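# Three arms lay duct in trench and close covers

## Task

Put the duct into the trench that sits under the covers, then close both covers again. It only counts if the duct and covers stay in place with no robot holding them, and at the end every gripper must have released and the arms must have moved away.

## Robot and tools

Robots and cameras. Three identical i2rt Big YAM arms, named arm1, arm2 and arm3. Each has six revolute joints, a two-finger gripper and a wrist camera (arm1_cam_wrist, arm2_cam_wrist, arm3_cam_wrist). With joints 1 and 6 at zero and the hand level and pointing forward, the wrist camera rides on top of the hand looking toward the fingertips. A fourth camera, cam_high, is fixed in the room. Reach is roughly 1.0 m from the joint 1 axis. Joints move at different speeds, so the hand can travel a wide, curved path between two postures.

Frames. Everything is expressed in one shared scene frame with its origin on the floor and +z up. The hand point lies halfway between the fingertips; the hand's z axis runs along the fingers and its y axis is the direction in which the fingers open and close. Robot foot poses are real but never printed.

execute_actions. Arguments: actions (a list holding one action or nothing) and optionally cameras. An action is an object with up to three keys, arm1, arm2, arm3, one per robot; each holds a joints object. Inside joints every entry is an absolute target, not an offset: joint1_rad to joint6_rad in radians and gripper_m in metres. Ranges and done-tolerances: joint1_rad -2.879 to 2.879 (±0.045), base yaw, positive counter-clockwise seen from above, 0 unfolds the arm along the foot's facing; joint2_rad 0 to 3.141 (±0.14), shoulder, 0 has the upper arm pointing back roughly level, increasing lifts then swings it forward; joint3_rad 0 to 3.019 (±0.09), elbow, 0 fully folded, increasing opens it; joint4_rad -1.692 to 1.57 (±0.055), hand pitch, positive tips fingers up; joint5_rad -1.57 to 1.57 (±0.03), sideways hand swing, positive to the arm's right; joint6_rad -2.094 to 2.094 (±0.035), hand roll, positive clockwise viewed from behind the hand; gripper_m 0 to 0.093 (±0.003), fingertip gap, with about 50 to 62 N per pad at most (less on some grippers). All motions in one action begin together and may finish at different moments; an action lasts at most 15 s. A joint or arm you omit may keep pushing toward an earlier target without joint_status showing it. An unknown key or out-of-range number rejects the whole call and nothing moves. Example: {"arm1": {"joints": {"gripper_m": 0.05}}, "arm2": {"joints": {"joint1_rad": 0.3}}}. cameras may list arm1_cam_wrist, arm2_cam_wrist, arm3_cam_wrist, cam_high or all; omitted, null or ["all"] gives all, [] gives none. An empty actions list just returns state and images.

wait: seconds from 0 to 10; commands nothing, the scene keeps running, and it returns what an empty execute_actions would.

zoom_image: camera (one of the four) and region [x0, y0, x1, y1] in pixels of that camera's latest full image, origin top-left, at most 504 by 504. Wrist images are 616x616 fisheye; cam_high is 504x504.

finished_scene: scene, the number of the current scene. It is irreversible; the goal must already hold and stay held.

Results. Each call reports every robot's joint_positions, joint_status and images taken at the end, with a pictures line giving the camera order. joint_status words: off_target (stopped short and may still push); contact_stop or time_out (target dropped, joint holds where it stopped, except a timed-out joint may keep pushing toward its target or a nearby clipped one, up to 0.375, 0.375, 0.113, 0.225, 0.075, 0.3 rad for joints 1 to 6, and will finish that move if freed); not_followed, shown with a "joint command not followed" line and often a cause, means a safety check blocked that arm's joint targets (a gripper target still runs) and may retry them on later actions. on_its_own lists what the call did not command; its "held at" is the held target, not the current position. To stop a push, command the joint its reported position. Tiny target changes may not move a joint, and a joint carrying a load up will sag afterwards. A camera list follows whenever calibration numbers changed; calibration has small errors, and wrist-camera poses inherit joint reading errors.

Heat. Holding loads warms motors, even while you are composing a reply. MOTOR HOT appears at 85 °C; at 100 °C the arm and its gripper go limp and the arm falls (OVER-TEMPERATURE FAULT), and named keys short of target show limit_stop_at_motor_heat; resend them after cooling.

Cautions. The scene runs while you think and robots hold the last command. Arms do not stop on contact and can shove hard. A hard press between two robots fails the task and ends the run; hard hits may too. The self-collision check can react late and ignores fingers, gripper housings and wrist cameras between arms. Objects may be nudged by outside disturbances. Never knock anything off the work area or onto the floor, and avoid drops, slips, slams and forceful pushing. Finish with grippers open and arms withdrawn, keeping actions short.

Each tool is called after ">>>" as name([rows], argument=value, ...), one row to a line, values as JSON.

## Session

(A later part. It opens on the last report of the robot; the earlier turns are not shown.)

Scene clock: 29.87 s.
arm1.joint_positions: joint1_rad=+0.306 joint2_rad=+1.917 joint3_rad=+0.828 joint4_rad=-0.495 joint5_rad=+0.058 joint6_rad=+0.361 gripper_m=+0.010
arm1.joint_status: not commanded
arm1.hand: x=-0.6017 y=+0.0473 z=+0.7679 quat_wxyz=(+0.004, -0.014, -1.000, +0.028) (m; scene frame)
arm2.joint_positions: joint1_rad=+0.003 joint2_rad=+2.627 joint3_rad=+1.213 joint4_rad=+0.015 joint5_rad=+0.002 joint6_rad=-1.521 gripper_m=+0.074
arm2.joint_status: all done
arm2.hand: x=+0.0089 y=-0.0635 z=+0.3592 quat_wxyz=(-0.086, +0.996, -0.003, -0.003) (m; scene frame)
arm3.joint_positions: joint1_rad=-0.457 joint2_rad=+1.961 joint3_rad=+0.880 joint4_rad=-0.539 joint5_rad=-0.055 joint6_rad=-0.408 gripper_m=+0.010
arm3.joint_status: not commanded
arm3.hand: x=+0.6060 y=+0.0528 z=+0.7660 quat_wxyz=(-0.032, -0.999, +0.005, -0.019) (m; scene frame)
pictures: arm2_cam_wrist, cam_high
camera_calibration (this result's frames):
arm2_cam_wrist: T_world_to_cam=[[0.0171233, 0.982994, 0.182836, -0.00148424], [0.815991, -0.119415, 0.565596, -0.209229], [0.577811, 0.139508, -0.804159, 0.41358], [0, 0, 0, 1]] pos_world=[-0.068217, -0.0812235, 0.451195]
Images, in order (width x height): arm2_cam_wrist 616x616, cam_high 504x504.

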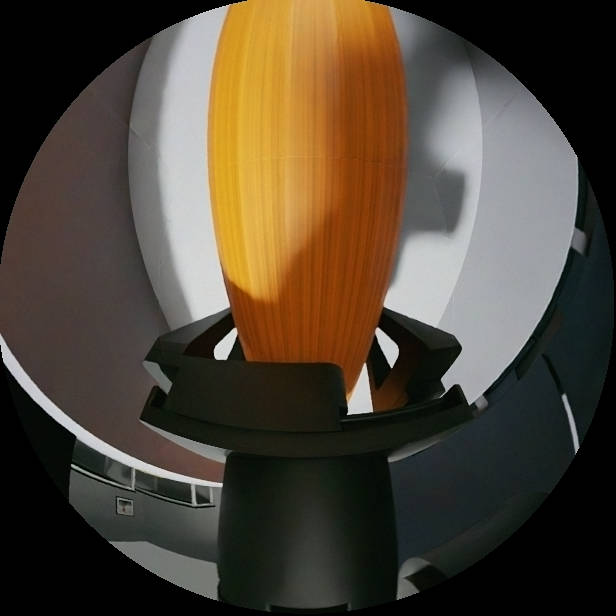

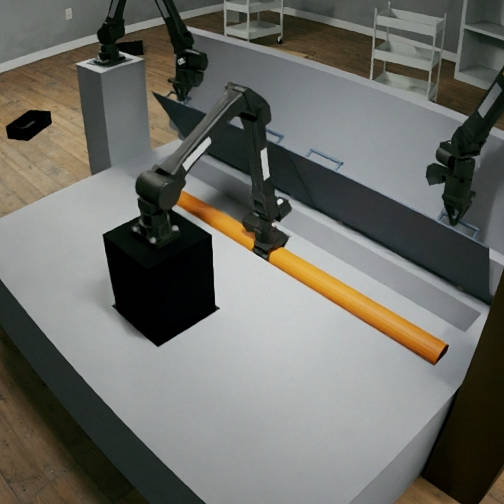

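>>> execute_actions([
  {"arm2":{"joints":{"joint1_rad":0.04,"joint6_rad":-1.5}}},
], cameras=["cam_high"])

>>> zoom_image(camera="cam_high", region=[384,270,504,390])

Scene clock: 30.73 s.
arm1.joint_positions: joint1_rad=+0.306 joint2_rad=+1.917 joint3_rad=+0.828 joint4_rad=-0.495 joint5_rad=+0.058 joint6_rad=+0.361 gripper_m=+0.010
arm1.joint_status: not commanded
arm1.hand: x=-0.6017 y=+0.0473 z=+0.7679 quat_wxyz=(+0.004, -0.014, -1.000, +0.028) (m; scene frame)
arm2.joint_positions: joint1_rad=+0.005 joint2_rad=+2.627 joint3_rad=+1.213 joint4_rad=+0.015 joint5_rad=+0.006 joint6_rad=-1.518 gripper_m=+0.074
arm2.joint_status: all done
arm2.hand: x=+0.0085 y=-0.0635 z=+0.3592 quat_wxyz=(-0.086, +0.996, -0.003, -0.001) (m; scene frame)
arm3.joint_positions: joint1_rad=-0.457 joint2_rad=+1.961 joint3_rad=+0.880 joint4_rad=-0.539 joint5_rad=-0.055 joint6_rad=-0.408 gripper_m=+0.010
arm3.joint_status: not commanded
arm3.hand: x=+0.6060 y=+0.0528 z=+0.7660 quat_wxyz=(-0.032, -0.999, +0.005, -0.019) (m; scene frame)
pictures: cam_high
Images, in order (width x height): cam_high 504x504.

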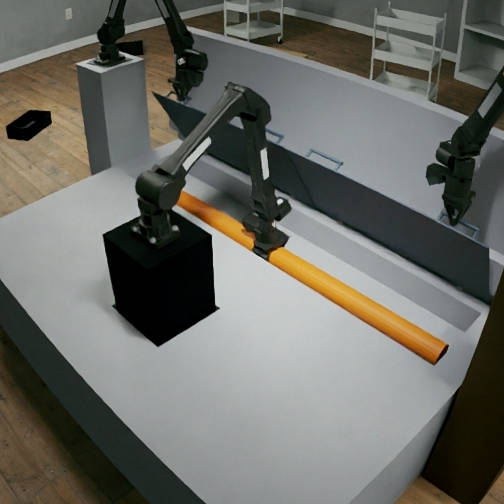

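Region (384, 270, 504, 390) of cam_high's 504x504 image, scaled by 4.200, with more detail than that image has.

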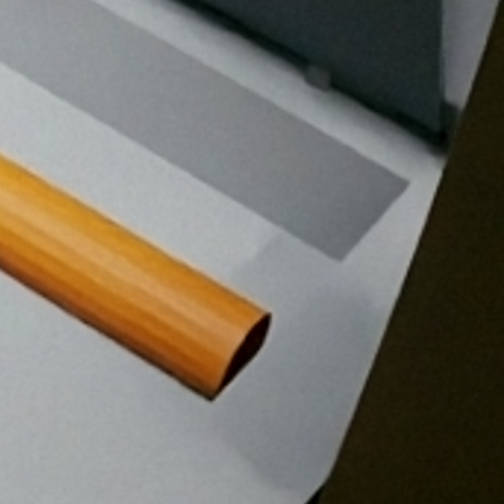

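>>> execute_actions([
  {"arm2":{"joints":{"joint1_rad":0.01,"joint6_rad":-1.52,"joint2_rad":2.6,"joint3_rad":1.215,"joint4_rad":0.015,"gripper_m":0.093}}},
], cameras=[])

>>> execute_actions([
  {"arm2":{"joints":{"joint2_rad":2.49,"joint3_rad":1.13,"joint4_rad":-0.05}}},
], cameras=[])

>>> execute_actions([
  {"arm2":{"joints":{"joint2_rad":2.36,"joint3_rad":1.055,"joint4_rad":-0.12}}},
], cameras=[])

>>> execute_actions([
  {"arm2":{"joints":{"joint2_rad":2.1,"joint3_rad":0.75,"joint4_rad":-0.2}}},
], cameras=["cam_high","arm2_cam_wrist"])

>>> execute_actions([
  {"arm2":{"joints":{"joint2_rad":1.5,"joint3_rad":0.5,"joint4_rad":-0.5}},"arm1":{"joints":{"joint1_rad":0.14,"joint2_rad":1.93,"joint3_rad":0.8,"joint4_rad":-0.385,"joint6_rad":0.2}},"arm3":{"joints":{"joint1_rad":-0.315,"joint2_rad":1.94,"joint3_rad":0.825,"joint4_rad":-0.405,"joint6_rad":-0.27}}},
], cameras=["cam_high","arm2_cam_wrist"])

Scene clock: 32.83 s.
arm1.joint_positions: joint1_rad=+0.306 joint2_rad=+1.917 joint3_rad=+0.828 joint4_rad=-0.495 joint5_rad=+0.058 joint6_rad=+0.361 gripper_m=+0.010
arm1.joint_status: not commanded
arm1.hand: x=-0.6017 y=+0.0473 z=+0.7679 quat_wxyz=(+0.004, -0.014, -1.000, +0.028) (m; scene frame)
arm2.joint_positions: joint1_rad=+0.005 joint2_rad=+2.619 joint3_rad=+1.213 joint4_rad=+0.014 joint5_rad=+0.003 joint6_rad=-1.518 gripper_m=+0.093
arm2.joint_status: all done
arm2.hand: x=+0.0077 y=-0.0605 z=+0.3626 quat_wxyz=(-0.089, +0.996, -0.003, -0.003) (m; scene frame)
arm3.joint_positions: joint1_rad=-0.457 joint2_rad=+1.961 joint3_rad=+0.880 joint4_rad=-0.539 joint5_rad=-0.055 joint6_rad=-0.408 gripper_m=+0.010
arm3.joint_status: not commanded
arm3.hand: x=+0.6060 y=+0.0528 z=+0.7660 quat_wxyz=(-0.032, -0.999, +0.005, -0.019) (m; scene frame)
pictures: none
No camera images: the call's "cameras" was empty. Leave "cameras" out to get every camera's image.

Scene clock: 33.80 s.
arm1.joint_positions: joint1_rad=+0.306 joint2_rad=+1.917 joint3_rad=+0.828 joint4_rad=-0.495 joint5_rad=+0.058 joint6_rad=+0.361 gripper_m=+0.010
arm1.joint_status: not commanded
arm1.hand: x=-0.6017 y=+0.0473 z=+0.7679 quat_wxyz=(+0.004, -0.014, -1.000, +0.028) (m; scene frame)
arm2.joint_positions: joint1_rad=+0.005 joint2_rad=+2.491 joint3_rad=+1.133 joint4_rad=-0.043 joint5_rad=+0.003 joint6_rad=-1.518 gripper_m=+0.093
arm2.joint_status: all done
arm2.hand: x=+0.0078 y=-0.0640 z=+0.4109 quat_wxyz=(-0.085, +0.996, -0.003, -0.003) (m; scene frame)
arm3.joint_positions: joint1_rad=-0.457 joint2_rad=+1.961 joint3_rad=+0.880 joint4_rad=-0.539 joint5_rad=-0.055 joint6_rad=-0.408 gripper_m=+0.010
arm3.joint_status: not commanded
arm3.hand: x=+0.6060 y=+0.0528 z=+0.7660 quat_wxyz=(-0.032, -0.999, +0.005, -0.019) (m; scene frame)
pictures: none
No camera images: the call's "cameras" was empty. Leave "cameras" out to get every camera's image.

Scene clock: 34.80 s.
arm1.joint_positions: joint1_rad=+0.306 joint2_rad=+1.917 joint3_rad=+0.828 joint4_rad=-0.495 joint5_rad=+0.058 joint6_rad=+0.361 gripper_m=+0.010
arm1.joint_status: not commanded
arm1.hand: x=-0.6017 y=+0.0473 z=+0.7679 quat_wxyz=(+0.004, -0.014, -1.000, +0.028) (m; scene frame)
arm2.joint_positions: joint1_rad=+0.005 joint2_rad=+2.360 joint3_rad=+1.050 joint4_rad=-0.115 joint5_rad=+0.003 joint6_rad=-1.518 gripper_m=+0.093
arm2.joint_status: all done
arm2.hand: x=+0.0085 y=-0.0777 z=+0.4577 quat_wxyz=(-0.073, +0.997, -0.003, -0.002) (m; scene frame)
arm3.joint_positions: joint1_rad=-0.457 joint2_rad=+1.961 joint3_rad=+0.880 joint4_rad=-0.539 joint5_rad=-0.055 joint6_rad=-0.408 gripper_m=+0.010
arm3.joint_status: not commanded
arm3.hand: x=+0.6060 y=+0.0528 z=+0.7660 quat_wxyz=(-0.032, -0.999, +0.005, -0.019) (m; scene frame)
pictures: none
No camera images: the call's "cameras" was empty. Leave "cameras" out to get every camera's image.

Scene clock: 35.83 s.
arm1.joint_positions: joint1_rad=+0.306 joint2_rad=+1.917 joint3_rad=+0.828 joint4_rad=-0.495 joint5_rad=+0.058 joint6_rad=+0.361 gripper_m=+0.010
arm1.joint_status: not commanded
arm1.hand: x=-0.6017 y=+0.0473 z=+0.7679 quat_wxyz=(+0.004, -0.014, -1.000, +0.028) (m; scene frame)
arm2.joint_positions: joint1_rad=+0.005 joint2_rad=+2.096 joint3_rad=+0.756 joint4_rad=-0.193 joint5_rad=+0.003 joint6_rad=-1.518 gripper_m=+0.093
arm2.joint_status: all done
arm2.hand: x=+0.0135 y=-0.1833 z=+0.5272 quat_wxyz=(-0.019, +1.000, -0.003, +0.001) (m; scene frame)
arm3.joint_positions: joint1_rad=-0.457 joint2_rad=+1.961 joint3_rad=+0.880 joint4_rad=-0.539 joint5_rad=-0.055 joint6_rad=-0.408 gripper_m=+0.010
arm3.joint_status: not commanded
arm3.hand: x=+0.6060 y=+0.0528 z=+0.7660 quat_wxyz=(-0.032, -0.999, +0.005, -0.019) (m; scene frame)
pictures: arm2_cam_wrist, cam_high
camera_calibration (this result's frames):
arm2_cam_wrist: T_world_to_cam=[[0.0164036, 0.998675, 0.0487806, 0.159032], [0.811668, -0.0417904, 0.582623, -0.3171], [0.583889, 0.0300365, -0.811277, 0.546368], [0, 0, 0, 1]] pos_world=[-0.0642472, -0.188484, 0.620249]
Images, in order (width x height): arm2_cam_wrist 616x616, cam_high 504x504.

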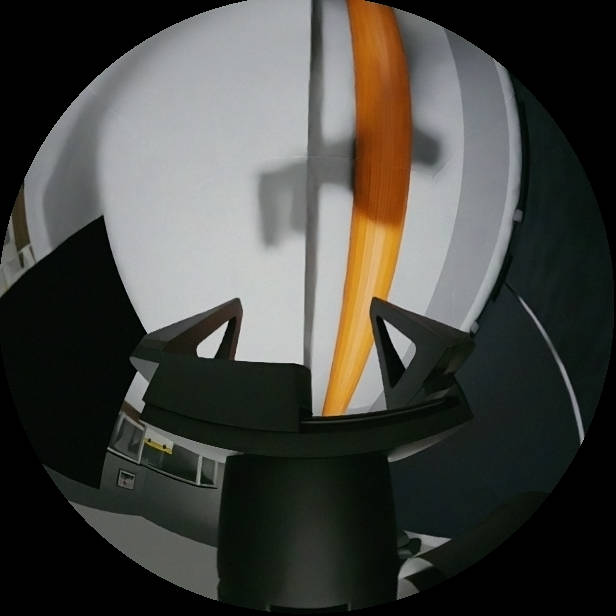

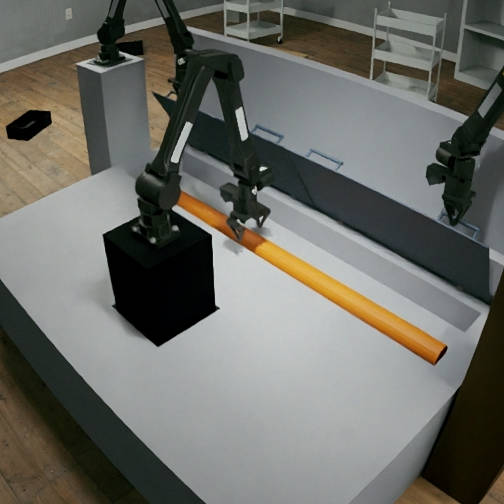

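Scene clock: 37.13 s.
arm1.joint_positions: joint1_rad=+0.118 joint2_rad=+2.000 joint3_rad=+0.792 joint4_rad=-0.374 joint5_rad=+0.018 joint6_rad=+0.178 gripper_m=+0.010
arm1.joint_status: all done
arm1.hand: x=-0.6021 y=-0.0191 z=+0.7318 quat_wxyz=(+0.012, -0.017, -1.000, +0.008) (m; scene frame)
arm2.joint_positions: joint1_rad=+0.005 joint2_rad=+1.499 joint3_rad=+0.497 joint4_rad=-0.491 joint5_rad=+0.003 joint6_rad=-1.518 gripper_m=+0.093
arm2.joint_status: all done
arm2.hand: x=+0.0173 y=-0.2631 z=+0.6670 quat_wxyz=(-0.039, +0.999, -0.003, +0.000) (m; scene frame)
arm3.joint_positions: joint1_rad=-0.287 joint2_rad=+2.024 joint3_rad=+0.818 joint4_rad=-0.395 joint5_rad=-0.018 joint6_rad=-0.243 gripper_m=+0.010
arm3.joint_status: all done
arm3.hand: x=+0.6055 y=-0.0095 z=+0.7319 quat_wxyz=(-0.010, -1.000, +0.002, -0.020) (m; scene frame)
pictures: arm2_cam_wrist, cam_high
camera_calibration (this result's frames):
arm2_cam_wrist: T_world_to_cam=[[0.0165379, 0.995857, 0.0894145, 0.204038], [0.812795, -0.0654715, 0.578859, -0.408677], [0.582315, 0.0631025, -0.810511, 0.668128], [0, 0, 0, 1]] pos_world=[-0.0602644, -0.27211, 0.759847]
Images, in order (width x height): arm2_cam_wrist 616x616, cam_high 504x504.

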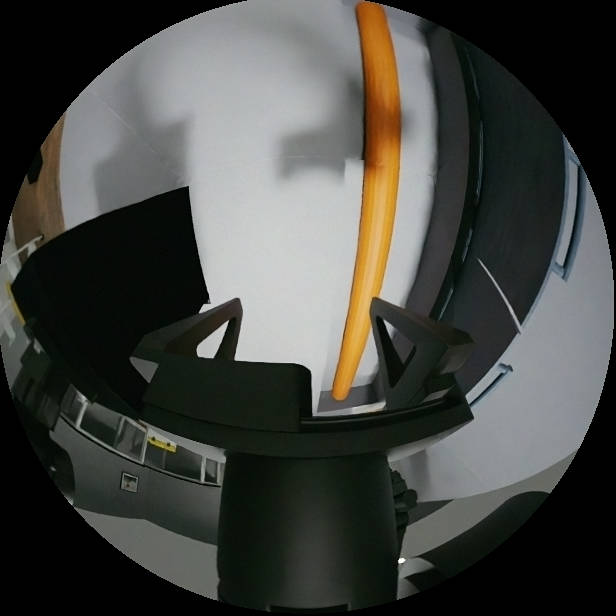

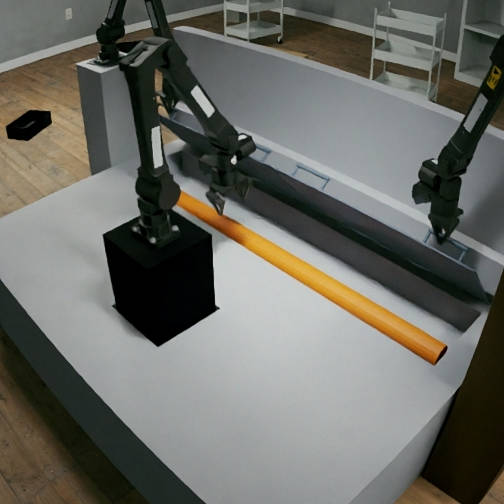

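Resting inside. Close.

>>> execute_actions([
  {"arm2":{"joints":{"joint2_rad":0.9,"joint3_rad":0.6,"joint4_rad":-1.0}},"arm1":{"joints":{"joint1_rad":-0.08,"joint2_rad":2.16,"joint3_rad":0.835,"joint4_rad":-0.185,"joint6_rad":-0.02}},"arm3":{"joints":{"joint1_rad":-0.1,"joint2_rad":2.16,"joint3_rad":0.835,"joint4_rad":-0.2,"joint6_rad":-0.06}}},
], cameras=[])

>>> execute_actions([
  {"arm1":{"joints":{"joint1_rad":-0.235,"joint2_rad":2.43,"joint3_rad":0.97,"joint4_rad":-0.03,"joint6_rad":-0.18}},"arm3":{"joints":{"joint1_rad":0.06,"joint2_rad":2.43,"joint3_rad":0.96,"joint4_rad":-0.045,"joint6_rad":0.105}}},
], cameras=[])

>>> execute_actions([
  {"arm1":{"joints":{"joint1_rad":-0.275,"joint2_rad":2.58,"joint3_rad":1.08,"joint4_rad":0.015,"joint6_rad":-0.22}},"arm3":{"joints":{"joint1_rad":0.11,"joint2_rad":2.58,"joint3_rad":1.075,"joint4_rad":0,"joint6_rad":0.155}}},
], cameras=[])

>>> execute_actions([
  {"arm1":{"joints":{"joint1_rad":-0.285,"joint2_rad":2.7,"joint3_rad":1.125,"joint4_rad":0.035,"joint6_rad":-0.235}},"arm3":{"joints":{"joint1_rad":0.12,"joint2_rad":2.7,"joint3_rad":1.12,"joint4_rad":0.025,"joint6_rad":0.165}}},
], cameras=["cam_high"])

Scene clock: 39.03 s.
arm1.joint_positions: joint1_rad=-0.107 joint2_rad=+2.228 joint3_rad=+0.831 joint4_rad=-0.176 joint5_rad=+0.007 joint6_rad=-0.046 gripper_m=+0.010
arm1.joint_status: all done
arm1.hand: x=-0.6024 y=-0.1006 z=+0.6547 quat_wxyz=(+0.009, -0.017, -1.000, +0.001) (m; scene frame)
arm2.joint_positions: joint1_rad=+0.005 joint2_rad=+0.898 joint3_rad=+0.560 joint4_rad=-0.991 joint5_rad=+0.003 joint6_rad=-1.518 gripper_m=+0.093
arm2.joint_status: all done
arm2.hand: x=+0.0187 y=-0.2923 z=+0.8242 quat_wxyz=(-0.120, +0.993, -0.003, -0.004) (m; scene frame)
arm3.joint_positions: joint1_rad=-0.068 joint2_rad=+2.234 joint3_rad=+0.832 joint4_rad=-0.184 joint5_rad=-0.006 joint6_rad=-0.027 gripper_m=+0.010
arm3.joint_status: all done
arm3.hand: x=+0.6048 y=-0.0890 z=+0.6574 quat_wxyz=(+0.000, -1.000, +0.000, -0.015) (m; scene frame)
pictures: none
No camera images: the call's "cameras" was empty. Leave "cameras" out to get every camera's image.

Scene clock: 40.10 s.
arm1.joint_positions: joint1_rad=-0.252 joint2_rad=+2.513 joint3_rad=+0.978 joint4_rad=-0.027 joint5_rad=-0.001 joint6_rad=-0.194 gripper_m=+0.010
arm1.joint_status: all done
arm1.hand: x=-0.6014 y=-0.1546 z=+0.5581 quat_wxyz=(+0.004, -0.016, -1.000, -0.002) (m; scene frame)
arm2.joint_positions: joint1_rad=+0.005 joint2_rad=+0.898 joint3_rad=+0.560 joint4_rad=-0.991 joint5_rad=+0.003 joint6_rad=-1.518 gripper_m=+0.093
arm2.joint_status: not commanded
arm2.hand: x=+0.0187 y=-0.2923 z=+0.8242 quat_wxyz=(-0.120, +0.993, -0.003, -0.004) (m; scene frame)
arm3.joint_positions: joint1_rad=+0.080 joint2_rad=+2.516 joint3_rad=+0.970 joint4_rad=-0.037 joint5_rad=+0.007 joint6_rad=+0.125 gripper_m=+0.010
arm3.joint_status: all done
arm3.hand: x=+0.6028 y=-0.1416 z=+0.5619 quat_wxyz=(+0.007, -1.000, +0.002, -0.013) (m; scene frame)
pictures: none
No camera images: the call's "cameras" was empty. Leave "cameras" out to get every camera's image.

Scene clock: 41.03 s.
arm1.joint_positions: joint1_rad=-0.288 joint2_rad=+2.661 joint3_rad=+1.085 joint4_rad=+0.012 joint5_rad=+0.000 joint6_rad=-0.231 gripper_m=+0.010
arm1.joint_status: all done
arm1.hand: x=-0.6004 y=-0.1691 z=+0.5051 quat_wxyz=(+0.004, -0.015, -1.000, -0.001) (m; scene frame)
arm2.joint_positions: joint1_rad=+0.005 joint2_rad=+0.898 joint3_rad=+0.560 joint4_rad=-0.991 joint5_rad=+0.003 joint6_rad=-1.518 gripper_m=+0.093
arm2.joint_status: not commanded
arm2.hand: x=+0.0187 y=-0.2923 z=+0.8242 quat_wxyz=(-0.120, +0.993, -0.003, -0.004) (m; scene frame)
arm3.joint_positions: joint1_rad=+0.119 joint2_rad=+2.665 joint3_rad=+1.080 joint4_rad=-0.002 joint5_rad=+0.011 joint6_rad=+0.167 gripper_m=+0.010
arm3.joint_status: all done
arm3.hand: x=+0.6009 y=-0.1560 z=+0.5082 quat_wxyz=(+0.009, -1.000, +0.003, -0.015) (m; scene frame)
pictures: none
No camera images: the call's "cameras" was empty. Leave "cameras" out to get every camera's image.

Scene clock: 41.73 s.
arm1.joint_positions: joint1_rad=-0.296 joint2_rad=+2.717 joint3_rad=+1.125 joint4_rad=+0.027 joint5_rad=+0.001 joint6_rad=-0.239 gripper_m=+0.010
arm1.joint_status: all done
arm1.hand: x=-0.6021 y=-0.1721 z=+0.4843 quat_wxyz=(+0.005, -0.015, -1.000, -0.001) (m; scene frame)
arm2.joint_positions: joint1_rad=+0.005 joint2_rad=+0.898 joint3_rad=+0.560 joint4_rad=-0.991 joint5_rad=+0.003 joint6_rad=-1.518 gripper_m=+0.093
arm2.joint_status: not commanded
arm2.hand: x=+0.0187 y=-0.2923 z=+0.8242 quat_wxyz=(-0.120, +0.993, -0.003, -0.004) (m; scene frame)
arm3.joint_positions: joint1_rad=+0.126 joint2_rad=+2.713 joint3_rad=+1.113 joint4_rad=+0.012 joint5_rad=+0.010 joint6_rad=+0.175 gripper_m=+0.010
arm3.joint_status: all done
arm3.hand: x=+0.6021 y=-0.1584 z=+0.4908 quat_wxyz=(+0.009, -1.000, +0.004, -0.015) (m; scene frame)
pictures: cam_high
Images, in order (width x height): cam_high 504x504.

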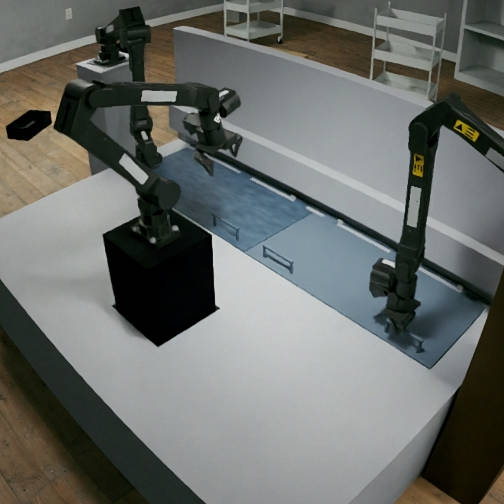

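>>> execute_actions([
  {"arm1":{"joints":{"gripper_m":0.05}},"arm3":{"joints":{"gripper_m":0.05}}},
], cameras=[])

>>> execute_actions([
  {"arm1":{"joints":{"joint2_rad":2.2,"joint3_rad":0.85,"joint4_rad":-0.2}},"arm3":{"joints":{"joint2_rad":2.2,"joint3_rad":0.85,"joint4_rad":-0.2}}},
], cameras=["cam_high"])

>>> zoom_image(camera="cam_high", region=[360,260,504,404])

>>> zoom_image(camera="cam_high", region=[200,180,340,320])

Scene clock: 42.80 s.
arm1.joint_positions: joint1_rad=-0.295 joint2_rad=+2.717 joint3_rad=+1.125 joint4_rad=+0.027 joint5_rad=+0.001 joint6_rad=-0.239 gripper_m=+0.050
arm1.joint_status: all done
arm1.hand: x=-0.6020 y=-0.1718 z=+0.4843 quat_wxyz=(+0.005, -0.015, -1.000, -0.001) (m; scene frame)
arm2.joint_positions: joint1_rad=+0.005 joint2_rad=+0.898 joint3_rad=+0.560 joint4_rad=-0.991 joint5_rad=+0.003 joint6_rad=-1.518 gripper_m=+0.093
arm2.joint_status: not commanded
arm2.hand: x=+0.0187 y=-0.2923 z=+0.8242 quat_wxyz=(-0.120, +0.993, -0.003, -0.004) (m; scene frame)
arm3.joint_positions: joint1_rad=+0.126 joint2_rad=+2.713 joint3_rad=+1.115 joint4_rad=+0.012 joint5_rad=+0.005 joint6_rad=+0.175 gripper_m=+0.050
arm3.joint_status: all done
arm3.hand: x=+0.6011 y=-0.1593 z=+0.4907 quat_wxyz=(+0.007, -1.000, +0.004, -0.015) (m; scene frame)
pictures: none
No camera images: the call's "cameras" was empty. Leave "cameras" out to get every camera's image.

Scene clock: 44.07 s.
arm1.joint_positions: joint1_rad=-0.295 joint2_rad=+2.199 joint3_rad=+0.853 joint4_rad=-0.192 joint5_rad=+0.001 joint6_rad=-0.239 gripper_m=+0.050
arm1.joint_status: all done
arm1.hand: x=-0.5954 y=-0.1736 z=+0.6661 quat_wxyz=(-0.008, -0.015, -1.000, +0.003) (m; scene frame)
arm2.joint_positions: joint1_rad=+0.005 joint2_rad=+0.898 joint3_rad=+0.560 joint4_rad=-0.991 joint5_rad=+0.003 joint6_rad=-1.518 gripper_m=+0.093
arm2.joint_status: not commanded
arm2.hand: x=+0.0187 y=-0.2923 z=+0.8242 quat_wxyz=(-0.120, +0.993, -0.003, -0.004) (m; scene frame)
arm3.joint_positions: joint1_rad=+0.126 joint2_rad=+2.197 joint3_rad=+0.852 joint4_rad=-0.192 joint5_rad=+0.005 joint6_rad=+0.175 gripper_m=+0.050
arm3.joint_status: all done
arm3.hand: x=+0.5861 y=-0.1623 z=+0.6714 quat_wxyz=(+0.002, -1.000, +0.004, +0.009) (m; scene frame)
pictures: cam_high
Images, in order (width x height): cam_high 504x504.

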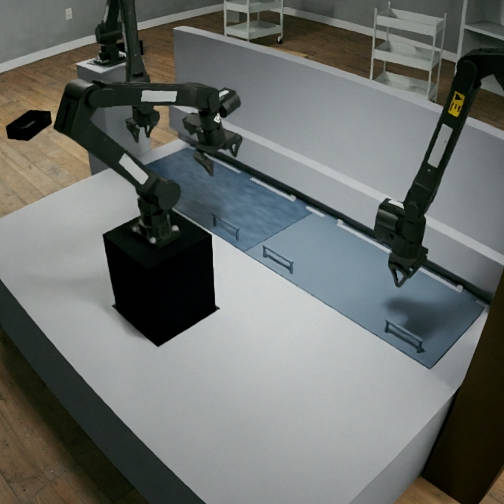

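Region (360, 260, 504, 404) of cam_high's 504x504 image, scaled by 3.500, with more detail than that image has.

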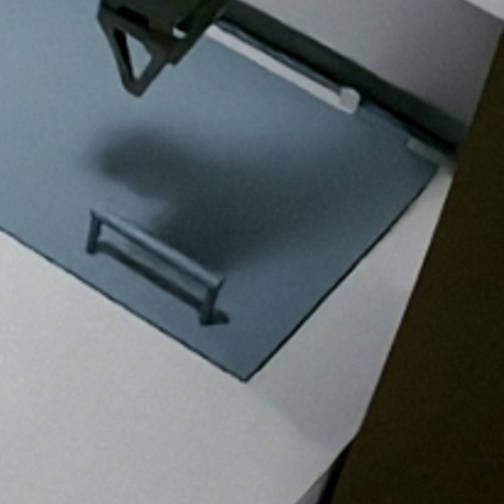

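Region (200, 180, 340, 320) of cam_high's 504x504 image, scaled by 3.600, with more detail than that image has.

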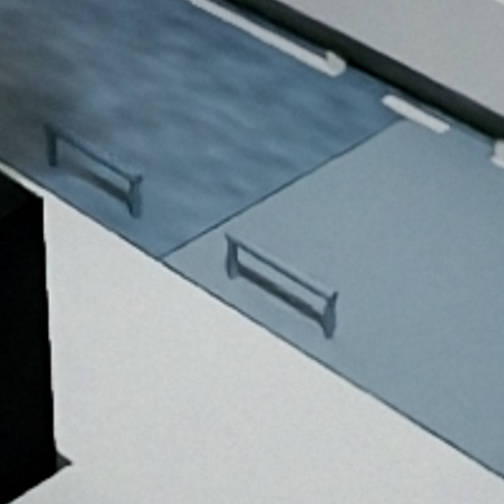

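Flat.

>>> finished_scene(scene=2)

The scene is finished: the task was done.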